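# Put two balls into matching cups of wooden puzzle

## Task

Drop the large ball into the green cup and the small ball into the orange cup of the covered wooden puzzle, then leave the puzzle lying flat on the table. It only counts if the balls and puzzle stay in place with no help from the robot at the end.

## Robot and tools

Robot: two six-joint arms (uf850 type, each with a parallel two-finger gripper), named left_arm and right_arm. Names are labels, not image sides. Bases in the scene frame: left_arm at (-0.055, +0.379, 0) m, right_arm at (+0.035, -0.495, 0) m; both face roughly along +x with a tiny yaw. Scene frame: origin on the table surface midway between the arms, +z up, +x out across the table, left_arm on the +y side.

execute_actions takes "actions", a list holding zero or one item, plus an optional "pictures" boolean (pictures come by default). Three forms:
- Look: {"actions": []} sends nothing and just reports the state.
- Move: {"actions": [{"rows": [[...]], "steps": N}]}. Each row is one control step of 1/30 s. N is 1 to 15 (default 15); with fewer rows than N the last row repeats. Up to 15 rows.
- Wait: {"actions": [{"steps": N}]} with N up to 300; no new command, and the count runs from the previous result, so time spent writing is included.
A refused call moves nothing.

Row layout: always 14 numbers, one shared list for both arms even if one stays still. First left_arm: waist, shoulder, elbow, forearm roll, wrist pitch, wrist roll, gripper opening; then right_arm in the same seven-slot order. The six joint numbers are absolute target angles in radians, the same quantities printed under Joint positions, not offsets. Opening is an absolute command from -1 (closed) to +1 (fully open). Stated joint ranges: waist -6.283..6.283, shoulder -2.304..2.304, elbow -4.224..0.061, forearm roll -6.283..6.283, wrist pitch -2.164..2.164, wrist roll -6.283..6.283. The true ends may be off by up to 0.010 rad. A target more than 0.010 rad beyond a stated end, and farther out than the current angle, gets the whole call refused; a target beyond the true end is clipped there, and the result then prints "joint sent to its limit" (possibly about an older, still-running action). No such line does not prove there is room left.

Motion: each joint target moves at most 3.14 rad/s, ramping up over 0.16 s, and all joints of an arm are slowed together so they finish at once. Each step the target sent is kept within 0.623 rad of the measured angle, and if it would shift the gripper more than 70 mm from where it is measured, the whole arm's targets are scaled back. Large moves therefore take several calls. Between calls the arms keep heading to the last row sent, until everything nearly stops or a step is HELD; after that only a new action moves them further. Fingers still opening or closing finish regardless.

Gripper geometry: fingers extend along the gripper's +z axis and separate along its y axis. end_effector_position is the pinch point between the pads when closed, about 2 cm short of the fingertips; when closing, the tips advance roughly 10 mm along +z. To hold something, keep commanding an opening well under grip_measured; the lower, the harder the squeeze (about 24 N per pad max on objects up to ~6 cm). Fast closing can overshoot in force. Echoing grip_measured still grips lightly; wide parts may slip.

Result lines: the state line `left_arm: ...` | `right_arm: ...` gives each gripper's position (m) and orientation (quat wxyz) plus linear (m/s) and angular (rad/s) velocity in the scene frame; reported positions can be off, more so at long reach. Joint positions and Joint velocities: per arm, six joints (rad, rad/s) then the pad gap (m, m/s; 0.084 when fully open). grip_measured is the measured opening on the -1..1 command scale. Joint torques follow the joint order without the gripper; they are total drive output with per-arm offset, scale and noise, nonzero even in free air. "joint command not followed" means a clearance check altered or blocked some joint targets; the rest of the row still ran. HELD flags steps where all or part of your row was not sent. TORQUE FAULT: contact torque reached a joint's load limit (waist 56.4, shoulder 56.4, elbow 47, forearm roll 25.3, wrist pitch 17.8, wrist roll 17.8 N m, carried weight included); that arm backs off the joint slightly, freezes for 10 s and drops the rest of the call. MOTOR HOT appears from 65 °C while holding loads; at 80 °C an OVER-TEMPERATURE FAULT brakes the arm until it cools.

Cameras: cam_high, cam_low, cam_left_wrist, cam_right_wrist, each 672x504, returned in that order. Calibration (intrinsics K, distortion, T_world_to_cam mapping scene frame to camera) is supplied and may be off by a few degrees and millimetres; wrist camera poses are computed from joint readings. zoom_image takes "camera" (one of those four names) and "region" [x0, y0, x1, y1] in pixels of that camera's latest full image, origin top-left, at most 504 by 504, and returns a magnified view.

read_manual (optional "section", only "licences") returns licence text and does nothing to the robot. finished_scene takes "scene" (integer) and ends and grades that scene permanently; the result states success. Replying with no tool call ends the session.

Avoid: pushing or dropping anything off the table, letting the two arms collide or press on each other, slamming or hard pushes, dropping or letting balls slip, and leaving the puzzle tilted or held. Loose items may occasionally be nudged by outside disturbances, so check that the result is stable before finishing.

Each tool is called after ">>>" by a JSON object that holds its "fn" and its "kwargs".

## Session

>>> {"fn": "execute_actions", "kwargs": {"actions": []}}

Scene clock: 0.00 s of 4500.00 s.
left_arm: end_effector_position=(+0.2809, +0.1097, +0.2011) grip_measured=+1.00 end_effector_quat_wxyz=(+0.312, +0.666, +0.678, +0.002) end_effector_velocity=(+0.000, +0.000, +0.000) end_effector_angular_velocity=(-0.000, +0.000, +0.001) | right_arm: end_effector_position=(+0.5639, +0.1272, +0.3581) grip_measured=-1.00 end_effector_quat_wxyz=(-0.282, +0.635, -0.594, +0.406) end_effector_velocity=(-0.000, +0.000, -0.000) end_effector_angular_velocity=(+0.003, +0.001, -0.000)
Joint positions: left_arm=[-0.703 -0.021 -0.346 -2.867 -0.315  0.637  0.084] | right_arm=[ 1.06  -0.862 -1.791 -1.273 -1.027 -2.881  0.   ]
Joint velocities: left_arm=[-0.     0.     0.    -0.001  0.    -0.    -0.   ] | right_arm=[ 0.    -0.    -0.001  0.001  0.002  0.001 -0.   ]
Joint torques (N m, as the arm reports them, + toward a larger angle): no reading
Motor temperatures (°C, as the motors report them): left_arm=[23 22 27 25 26 25] | right_arm=[23 25 28 28 27 25]
camera_calibration (this result's frames):
cam_left_wrist: T_world_to_cam=[[0.890695, 0.102654, 0.442859, -0.323151], [-0.0974113, -0.908446, 0.406493, 0.110242], [0.444042, -0.405201, -0.799149, 0.212737], [0, 0, 0, 1]] pos_world=[0.204104, 0.219523, 0.268306]
cam_right_wrist: T_world_to_cam=[[-0.517706, -0.132156, -0.84529, 0.643863], [0.0431282, 0.982711, -0.180055, -0.0129423], [0.854471, -0.129672, -0.503056, -0.146873], [0, 0, 0, 1]] pos_world=[0.459389, 0.0787635, 0.468035]

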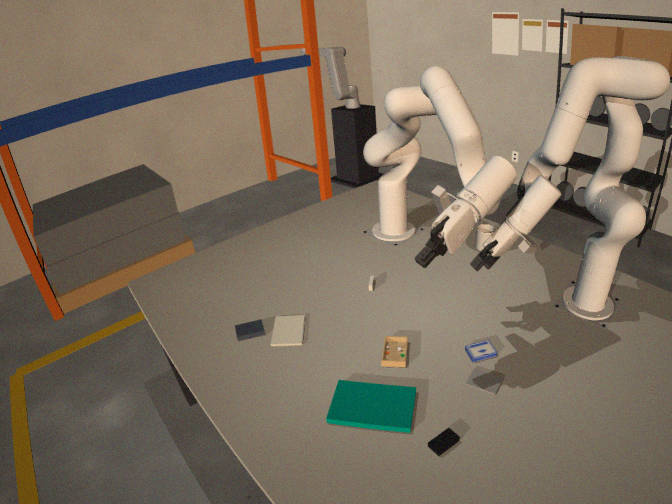

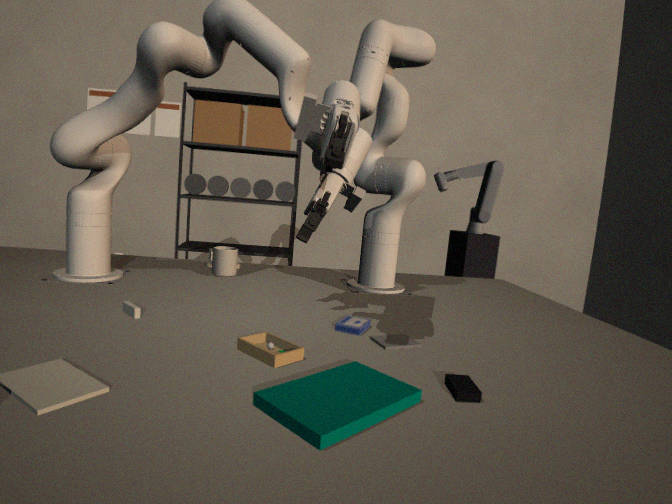

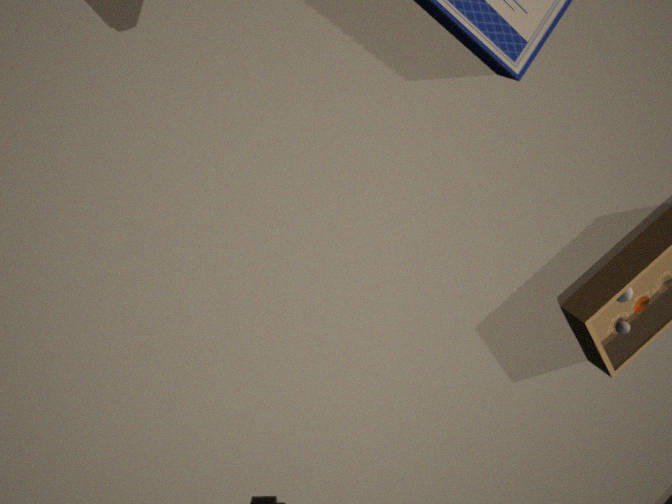

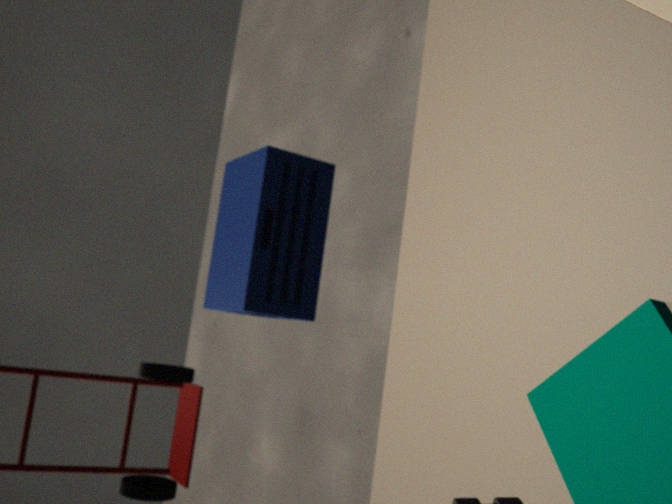

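>>> {"fn": "zoom_image", "kwargs": {"camera": "cam_high", "region": [365, 325, 425, 380]}}

>>> {"fn": "zoom_image", "kwargs": {"camera": "cam_low", "region": [225, 320, 315, 380]}}

>>> {"fn": "zoom_image", "kwargs": {"camera": "cam_left_wrist", "region": [532, 190, 672, 390]}}

Region (365, 325, 425, 380) of cam_high's 672x504 image, scaled by 8.400, with more detail than that image has; it fills the top 462 rows of this view, and the rest is white.

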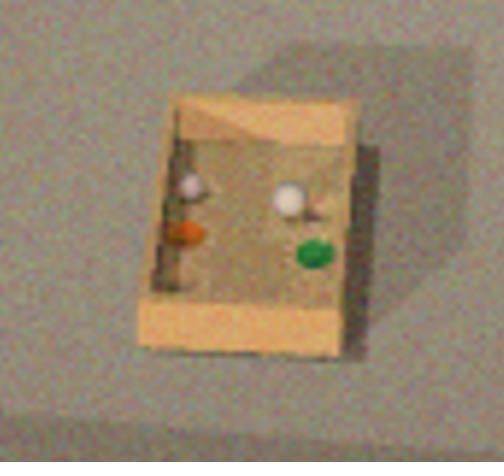

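Region (225, 320, 315, 380) of cam_low's 672x504 image, scaled by 5.600, with more detail than that image has.

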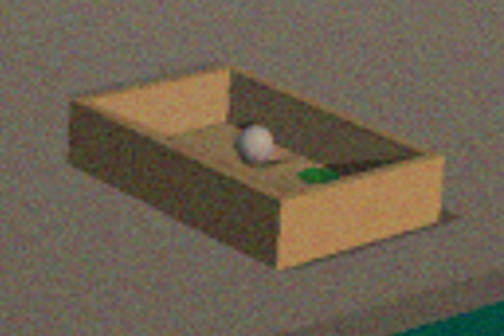

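Region (532, 190, 672, 390) of cam_left_wrist's 672x504 image, scaled by 2.520, with more detail than that image has; it fills the left 353 columns of this view, and the rest is white.

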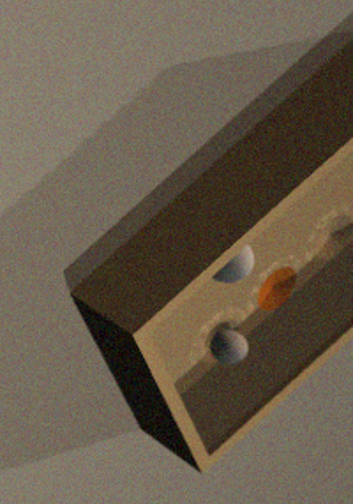

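>>> {"fn": "execute_actions", "kwargs": {"actions": [{"rows": [[-0.703,-0.021,-0.346,-2.867,-0.315,0.637,1,1.0595,-0.8623,-1.791,-1.2711,-1.0266,-2.8767,-0.9],[-0.703,-0.021,-0.346,-2.867,-0.315,0.637,1,1.0579,-0.8631,-1.7909,-1.2657,-1.0252,-2.8641,-0.8],[-0.703,-0.021,-0.346,-2.867,-0.315,0.637,1,1.0554,-0.8645,-1.7909,-1.2568,-1.0231,-2.8436,-0.7],[-0.703,-0.021,-0.346,-2.867,-0.315,0.637,1,1.052,-0.8664,-1.7908,-1.2446,-1.0202,-2.8156,-0.6],[-0.703,-0.021,-0.346,-2.867,-0.315,0.637,1,1.0477,-0.8688,-1.7907,-1.2293,-1.0166,-2.7804,-0.5],[-0.703,-0.021,-0.346,-2.867,-0.315,0.637,1,1.0426,-0.8716,-1.7906,-1.2111,-1.0122,-2.7385,-0.4],[-0.703,-0.021,-0.346,-2.867,-0.315,0.637,1,1.0367,-0.8748,-1.7904,-1.1902,-1.0072,-2.6901,-0.3],[-0.703,-0.021,-0.346,-2.867,-0.315,0.637,1,1.03,-0.8785,-1.7902,-1.1666,-1.0015,-2.6359,-0.2],[-0.703,-0.021,-0.346,-2.867,-0.315,0.637,1,1.0227,-0.8825,-1.79,-1.1406,-0.9953,-2.576,-0.1],[-0.703,-0.021,-0.346,-2.867,-0.315,0.637,1,1.0148,-0.8869,-1.7898,-1.1123,-0.9886,-2.5109,0],[-0.703,-0.021,-0.346,-2.867,-0.315,0.637,1,1.0062,-0.8916,-1.7896,-1.082,-0.9813,-2.4409,0.1],[-0.703,-0.021,-0.346,-2.867,-0.315,0.637,1,0.9971,-0.8966,-1.7894,-1.0497,-0.9736,-2.3665,0.2],[-0.703,-0.021,-0.346,-2.867,-0.315,0.637,1,0.9875,-0.9019,-1.7891,-1.0157,-0.9654,-2.2881,0.3],[-0.703,-0.021,-0.346,-2.867,-0.315,0.637,1,0.9775,-0.9074,-1.7889,-0.98,-0.9569,-2.206,0.4],[-0.703,-0.021,-0.346,-2.867,-0.315,0.637,1,0.9671,-0.9132,-1.7886,-0.943,-0.9481,-2.1206,0.5]], "steps": 15}], "pictures": false}}

>>> {"fn": "execute_actions", "kwargs": {"actions": [{"rows": [[-0.703,-0.021,-0.346,-2.867,-0.315,0.637,1,0.9563,-0.9191,-1.7883,-0.9046,-0.9389,-2.0323,0.6],[-0.703,-0.021,-0.346,-2.867,-0.315,0.637,1,0.9452,-0.9252,-1.7881,-0.8652,-0.9295,-1.9415,0.7],[-0.703,-0.021,-0.346,-2.867,-0.315,0.637,1,0.9338,-0.9314,-1.7878,-0.8249,-0.9198,-1.8486,0.8],[-0.703,-0.021,-0.346,-2.867,-0.315,0.637,1,0.9222,-0.9378,-1.7875,-0.7838,-0.91,-1.7539,0.9],[-0.703,-0.021,-0.346,-2.867,-0.315,0.637,1,0.9105,-0.9443,-1.7872,-0.7421,-0.9,-1.6579,1],[-0.703,-0.021,-0.346,-2.867,-0.315,0.637,1,0.8986,-0.9508,-1.7869,-0.7001,-0.89,-1.5609,1],[-0.703,-0.021,-0.346,-2.867,-0.315,0.637,1,0.8867,-0.9574,-1.7866,-0.6577,-0.8798,-1.4634,1],[-0.703,-0.021,-0.346,-2.867,-0.315,0.637,1,0.8748,-0.9639,-1.7862,-0.6153,-0.8697,-1.3656,1],[-0.703,-0.021,-0.346,-2.867,-0.315,0.637,1,0.8629,-0.9705,-1.7859,-0.5729,-0.8595,-1.2681,1],[-0.703,-0.021,-0.346,-2.867,-0.315,0.637,1,0.851,-0.977,-1.7856,-0.5309,-0.8495,-1.1711,1],[-0.703,-0.021,-0.346,-2.867,-0.315,0.637,1,0.8393,-0.9835,-1.7853,-0.4892,-0.8395,-1.0751,1],[-0.703,-0.021,-0.346,-2.867,-0.315,0.637,1,0.8277,-0.9899,-1.785,-0.4481,-0.8297,-0.9804,1],[-0.703,-0.021,-0.346,-2.867,-0.315,0.637,1,0.8163,-0.9961,-1.7847,-0.4078,-0.82,-0.8875,1],[-0.703,-0.021,-0.346,-2.867,-0.315,0.637,1,0.8052,-1.0022,-1.7845,-0.3684,-0.8106,-0.7967,1],[-0.703,-0.021,-0.346,-2.867,-0.315,0.637,1,0.7944,-1.0081,-1.7842,-0.33,-0.8014,-0.7084,1]], "steps": 15}], "pictures": false}}

>>> {"fn": "execute_actions", "kwargs": {"actions": [{"rows": [[-0.703,-0.021,-0.346,-2.867,-0.315,0.637,1,0.784,-1.0139,-1.7839,-0.293,-0.7926,-0.623,1],[-0.703,-0.021,-0.346,-2.867,-0.315,0.637,1,0.774,-1.0194,-1.7837,-0.2573,-0.7841,-0.5409,1],[-0.703,-0.021,-0.346,-2.867,-0.315,0.637,1,0.7644,-1.0247,-1.7834,-0.2233,-0.7759,-0.4625,1],[-0.703,-0.021,-0.346,-2.867,-0.315,0.637,1,0.7553,-1.0297,-1.7832,-0.191,-0.7682,-0.3881,1],[-0.703,-0.021,-0.346,-2.867,-0.315,0.637,1,0.7467,-1.0344,-1.783,-0.1607,-0.7609,-0.3181,1],[-0.703,-0.021,-0.346,-2.867,-0.315,0.637,1,0.7388,-1.0388,-1.7828,-0.1324,-0.7542,-0.253,1],[-0.703,-0.021,-0.346,-2.867,-0.315,0.637,1,0.7315,-1.0428,-1.7826,-0.1064,-0.748,-0.1931,1],[-0.703,-0.021,-0.346,-2.867,-0.315,0.637,1,0.7248,-1.0465,-1.7824,-0.0828,-0.7423,-0.1389,1],[-0.703,-0.021,-0.346,-2.867,-0.315,0.637,1,0.7189,-1.0497,-1.7822,-0.0619,-0.7373,-0.0905,1],[-0.703,-0.021,-0.346,-2.867,-0.315,0.637,1,0.7138,-1.0525,-1.7821,-0.0437,-0.7329,-0.0486,1],[-0.703,-0.021,-0.346,-2.867,-0.315,0.637,1,0.7095,-1.0549,-1.782,-0.0284,-0.7293,-0.0134,1],[-0.703,-0.021,-0.346,-2.867,-0.315,0.637,1,0.7061,-1.0568,-1.7819,-0.0162,-0.7264,0.0146,1],[-0.703,-0.021,-0.346,-2.867,-0.315,0.637,1,0.7036,-1.0582,-1.7819,-0.0073,-0.7243,0.0351,1],[-0.703,-0.021,-0.346,-2.867,-0.315,0.637,1,0.702,-1.059,-1.7818,-0.0019,-0.7229,0.0477,1],[-0.703,-0.021,-0.346,-2.867,-0.315,0.637,1,0.7015,-1.0593,-1.7818,0,-0.7225,0.052,1]], "steps": 15}], "pictures": false}}

>>> {"fn": "execute_actions", "kwargs": {"actions": [{"steps": 15}]}}

Scene clock: 120.50 s of 4500.00 s.
left_arm: end_effector_position=(+0.2808, +0.1096, +0.2011) grip_measured=+1.00 end_effector_quat_wxyz=(+0.312, +0.666, +0.678, +0.002) end_effector_velocity=(-0.000, +0.000, -0.000) end_effector_angular_velocity=(+0.000, +0.000, +0.000) | right_arm: end_effector_position=(+0.5708, +0.0975, +0.3054) grip_measured=+0.42 end_effector_quat_wxyz=(+0.298, -0.468, +0.776, -0.300) end_effector_velocity=(+0.019, -0.128, -0.229) end_effector_angular_velocity=(+1.686, +0.321, -1.773)
Joint positions: left_arm=[-0.703 -0.021 -0.346 -2.867 -0.315  0.637  0.084] | right_arm=[ 1.01  -0.889 -1.79  -1.096 -0.985 -2.473  0.062]
Joint velocities: left_arm=[-0. -0. -0. -0. -0. -0. -0.] | right_arm=[-0.227 -0.125  0.006  0.804  0.192  1.839  0.121]
Joint torques (N m, as the arm reports them, + toward a larger angle): left_arm=[ -5.33  15.81 -16.38  -1.02  -1.26   0.47] | right_arm=[  7.05  52.95 -17.07  -0.87  -0.68  -0.08]
Motor temperatures (°C, as the motors report them): left_arm=[23 22 27 25 26 25] | right_arm=[23 25 28 28 27 25]
Steps of this call (steps 1 to 90: nothing new was sent; then 117.00 s passed at rest; steps 91 to 105: all 15 steps of this action). Readings (joint positions):
91: left_arm=[-0.703 -0.021 -0.346 -2.867 -0.315 0.637] | right_arm=[1.060 -0.862 -1.791 -1.272 -1.027 -2.881]
92: left_arm=[-0.703 -0.021 -0.346 -2.867 -0.315 0.637] | right_arm=[1.059 -0.862 -1.791 -1.272 -1.027 -2.879]
94: left_arm=[-0.703 -0.021 -0.346 -2.867 -0.315 0.637] | right_arm=[1.059 -0.863 -1.791 -1.268 -1.026 -2.869]
98: left_arm=[-0.703 -0.021 -0.346 -2.867 -0.315 0.637] | right_arm=[1.050 -0.868 -1.791 -1.236 -1.018 -2.794]
105: the state above

Scene clock: 121.00 s of 4500.00 s.
left_arm: end_effector_position=(+0.2808, +0.1096, +0.2011) grip_measured=+1.00 end_effector_quat_wxyz=(+0.312, +0.666, +0.678, +0.002) end_effector_velocity=(-0.000, +0.000, -0.001) end_effector_angular_velocity=(+0.001, +0.001, +0.001) | right_arm: end_effector_position=(+0.5671, +0.0334, +0.1753) grip_measured=+1.00 end_effector_quat_wxyz=(+0.197, +0.299, +0.932, -0.052) end_effector_velocity=(-0.022, -0.094, -0.237) end_effector_angular_velocity=(+1.583, +0.149, -3.627)
Joint positions: left_arm=[-0.703 -0.021 -0.346 -2.867 -0.315  0.637  0.084] | right_arm=[ 0.858 -0.973 -1.786 -0.556 -0.855 -1.229  0.084]
Joint velocities: left_arm=[ 0.    -0.002  0.    -0.001 -0.    -0.    -0.   ] | right_arm=[-0.343 -0.189  0.008  1.216  0.29   2.792  0.   ]
Joint torques (N m, as the arm reports them, + toward a larger angle): left_arm=[ -4.78  15.29 -16.63  -0.92  -1.29   0.47] | right_arm=[  9.98  57.82 -17.3   -1.26  -0.5   -0.32]
Motor temperatures (°C, as the motors report them): left_arm=[23 22 27 25 26 25] | right_arm=[23 25 28 28 27 25]
Steps of this call (steps 1 to 15: all 15 steps of this action). Readings (joint positions):
1: left_arm=[-0.703 -0.021 -0.346 -2.867 -0.315 0.637] | right_arm=[1.002 -0.894 -1.789 -1.068 -0.978 -2.409]
2: left_arm=[-0.703 -0.021 -0.346 -2.867 -0.315 0.637] | right_arm=[0.994 -0.898 -1.789 -1.039 -0.971 -2.342]
4: left_arm=[-0.703 -0.021 -0.346 -2.867 -0.315 0.637] | right_arm=[0.976 -0.908 -1.789 -0.976 -0.956 -2.196]
8: left_arm=[-0.703 -0.021 -0.346 -2.867 -0.315 0.637] | right_arm=[0.936 -0.930 -1.788 -0.833 -0.922 -1.869]
15: the state above

Scene clock: 121.50 s of 4500.00 s.
left_arm: end_effector_position=(+0.2808, +0.1096, +0.2011) grip_measured=+1.00 end_effector_quat_wxyz=(+0.312, +0.666, +0.678, +0.002) end_effector_velocity=(-0.000, +0.000, -0.000) end_effector_angular_velocity=(+0.000, +0.001, +0.001) | right_arm: end_effector_position=(+0.5676, +0.0098, +0.0963) grip_measured=+1.00 end_effector_quat_wxyz=(+0.018, +0.904, +0.427, +0.004) end_effector_velocity=(+0.016, -0.015, -0.066) end_effector_angular_velocity=(+0.309, +0.188, -1.748)
Joint positions: left_arm=[-0.703 -0.021 -0.346 -2.867 -0.315  0.637  0.084] | right_arm=[ 0.716 -1.051 -1.782 -0.054 -0.735 -0.072  0.084]
Joint velocities: left_arm=[-0.    -0.001  0.    -0.001  0.    -0.    -0.   ] | right_arm=[-0.15  -0.082  0.005  0.527  0.125  1.212 -0.   ]
Joint torques (N m, as the arm reports them, + toward a larger angle): left_arm=[ -4.29  15.58 -16.15  -1.05  -1.26   0.46] | right_arm=[ 13.88  59.55 -17.56  -3.27  -0.29  -1.21]
Motor temperatures (°C, as the motors report them): left_arm=[23 22 27 25 26 25] | right_arm=[23 25 28 28 27 25]
Steps of this call (steps 1 to 15: all 15 steps of this action). Readings (joint positions):
1: left_arm=[-0.703 -0.021 -0.346 -2.867 -0.315 0.637] | right_arm=[0.847 -0.980 -1.785 -0.515 -0.846 -1.136]
2: left_arm=[-0.703 -0.021 -0.346 -2.867 -0.315 0.637] | right_arm=[0.835 -0.986 -1.785 -0.475 -0.836 -1.043]
4: left_arm=[-0.703 -0.021 -0.346 -2.867 -0.315 0.637] | right_arm=[0.813 -0.998 -1.785 -0.395 -0.817 -0.859]
8: left_arm=[-0.703 -0.021 -0.346 -2.867 -0.315 0.637] | right_arm=[0.771 -1.021 -1.784 -0.246 -0.781 -0.516]
15: the state above

Scene clock: 122.00 s of 4500.00 s.
left_arm: end_effector_position=(+0.2808, +0.1096, +0.2011) grip_measured=+1.00 end_effector_quat_wxyz=(+0.312, +0.666, +0.678, +0.002) end_effector_velocity=(-0.000, +0.000, -0.000) end_effector_angular_velocity=(+0.000, +0.000, -0.000) | right_arm: end_effector_position=(+0.5695, +0.0088, +0.0901) grip_measured=+1.00 end_effector_quat_wxyz=(+0.000, +0.938, +0.346, +0.000) end_effector_velocity=(+0.000, -0.000, -0.000) end_effector_angular_velocity=(+0.003, +0.002, -0.015)
Joint positions: left_arm=[-0.703 -0.021 -0.346 -2.867 -0.315  0.637  0.084] | right_arm=[ 0.702 -1.059 -1.782 -0.    -0.723  0.051  0.084]
Joint velocities: left_arm=[-0. -0.  0.  0.  0.  0. -0.] | right_arm=[-0.002 -0.001 -0.001  0.005  0.001  0.009  0.   ]
Joint torques (N m, as the arm reports them, + toward a larger angle): left_arm=[ -4.93  14.96 -16.26  -1.    -1.23   0.5 ] | right_arm=[  9.68  56.96 -17.06  -0.24  -0.25  -0.36]
Motor temperatures (°C, as the motors report them): left_arm=[23 22 27 25 26 25] | right_arm=[23 25 28 28 27 25]
Steps of this call (steps 1 to 15: the robot went on to your last target). Readings (joint positions):
1: left_arm=[-0.703 -0.021 -0.346 -2.867 -0.315 0.637] | right_arm=[0.712 -1.054 -1.782 -0.038 -0.732 -0.036]
2: left_arm=[-0.703 -0.021 -0.346 -2.867 -0.315 0.637] | right_arm=[0.709 -1.055 -1.782 -0.027 -0.729 -0.010]
4: left_arm=[-0.703 -0.021 -0.346 -2.867 -0.315 0.637] | right_arm=[0.705 -1.057 -1.782 -0.013 -0.726 0.021]
8: left_arm=[-0.703 -0.021 -0.346 -2.867 -0.315 0.637] | right_arm=[0.703 -1.059 -1.782 -0.004 -0.723 0.044]
15: the state above
camera_calibration (this result's frames):
cam_left_wrist: T_world_to_cam=[[0.890724, 0.102379, 0.442864, -0.323001], [-0.0977575, -0.908358, 0.406608, 0.110214], [0.443907, -0.405469, -0.799088, 0.212801], [0, 0, 0, 1]] pos_world=[0.204015, 0.219466, 0.268279]
cam_right_wrist: T_world_to_cam=[[0.645609, -0.763631, -0.00756627, -0.327852], [-0.763668, -0.64557, -0.00715366, 0.513062], [0.000578195, 0.0103966, -0.999946, 0.228002], [0, 0, 0, 1]] pos_world=[0.603342, 0.0784894, 0.229179]

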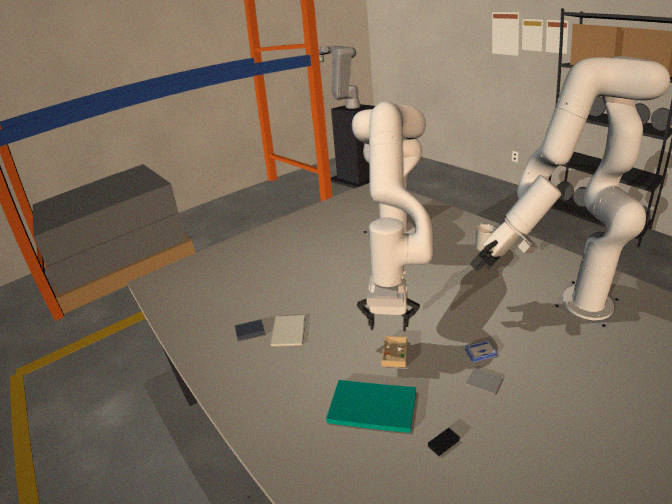

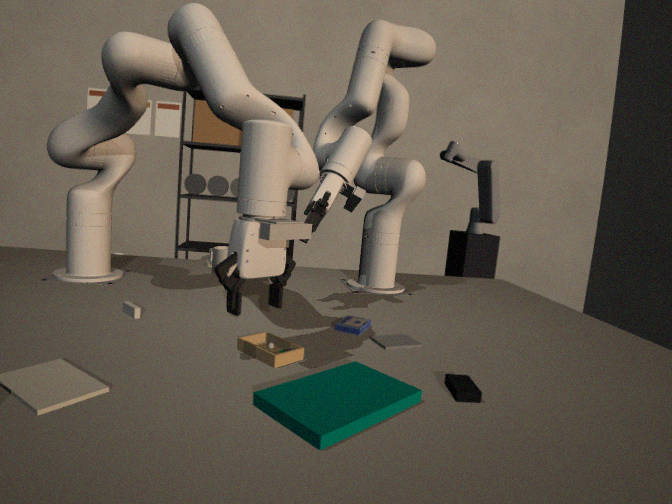

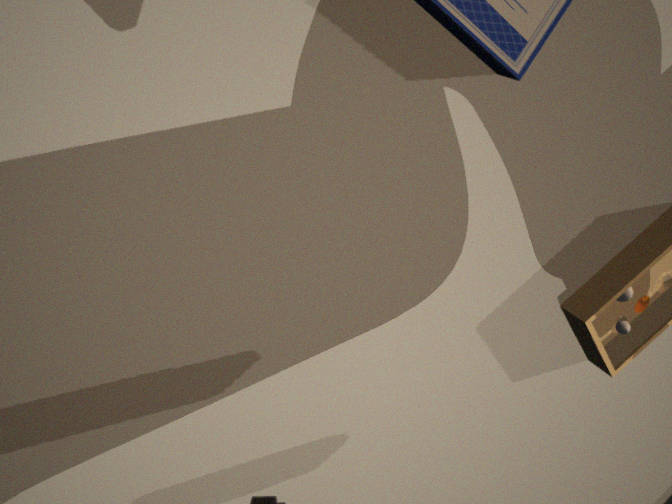

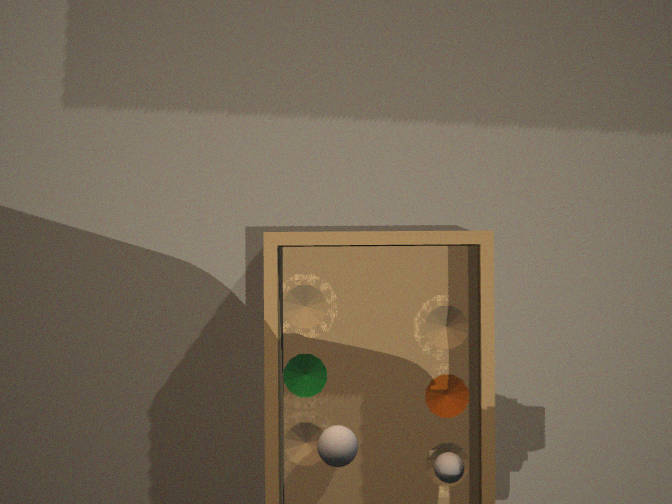

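>>> {"fn": "zoom_image", "kwargs": {"camera": "cam_right_wrist", "region": [230, 210, 530, 504]}}

Region (230, 210, 530, 504) of cam_right_wrist's 672x504 image, scaled by 1.680, with more detail than that image has; it fills the top 494 rows of this view, and the rest is white.

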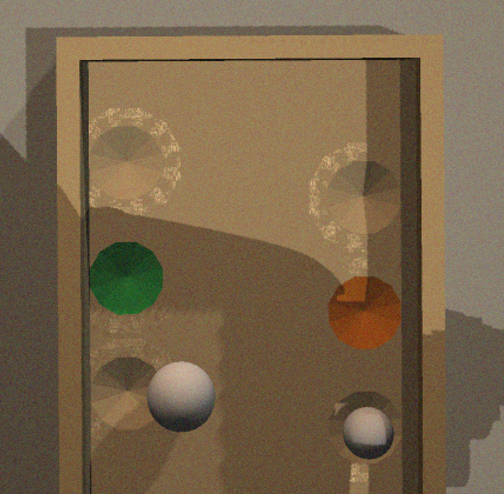

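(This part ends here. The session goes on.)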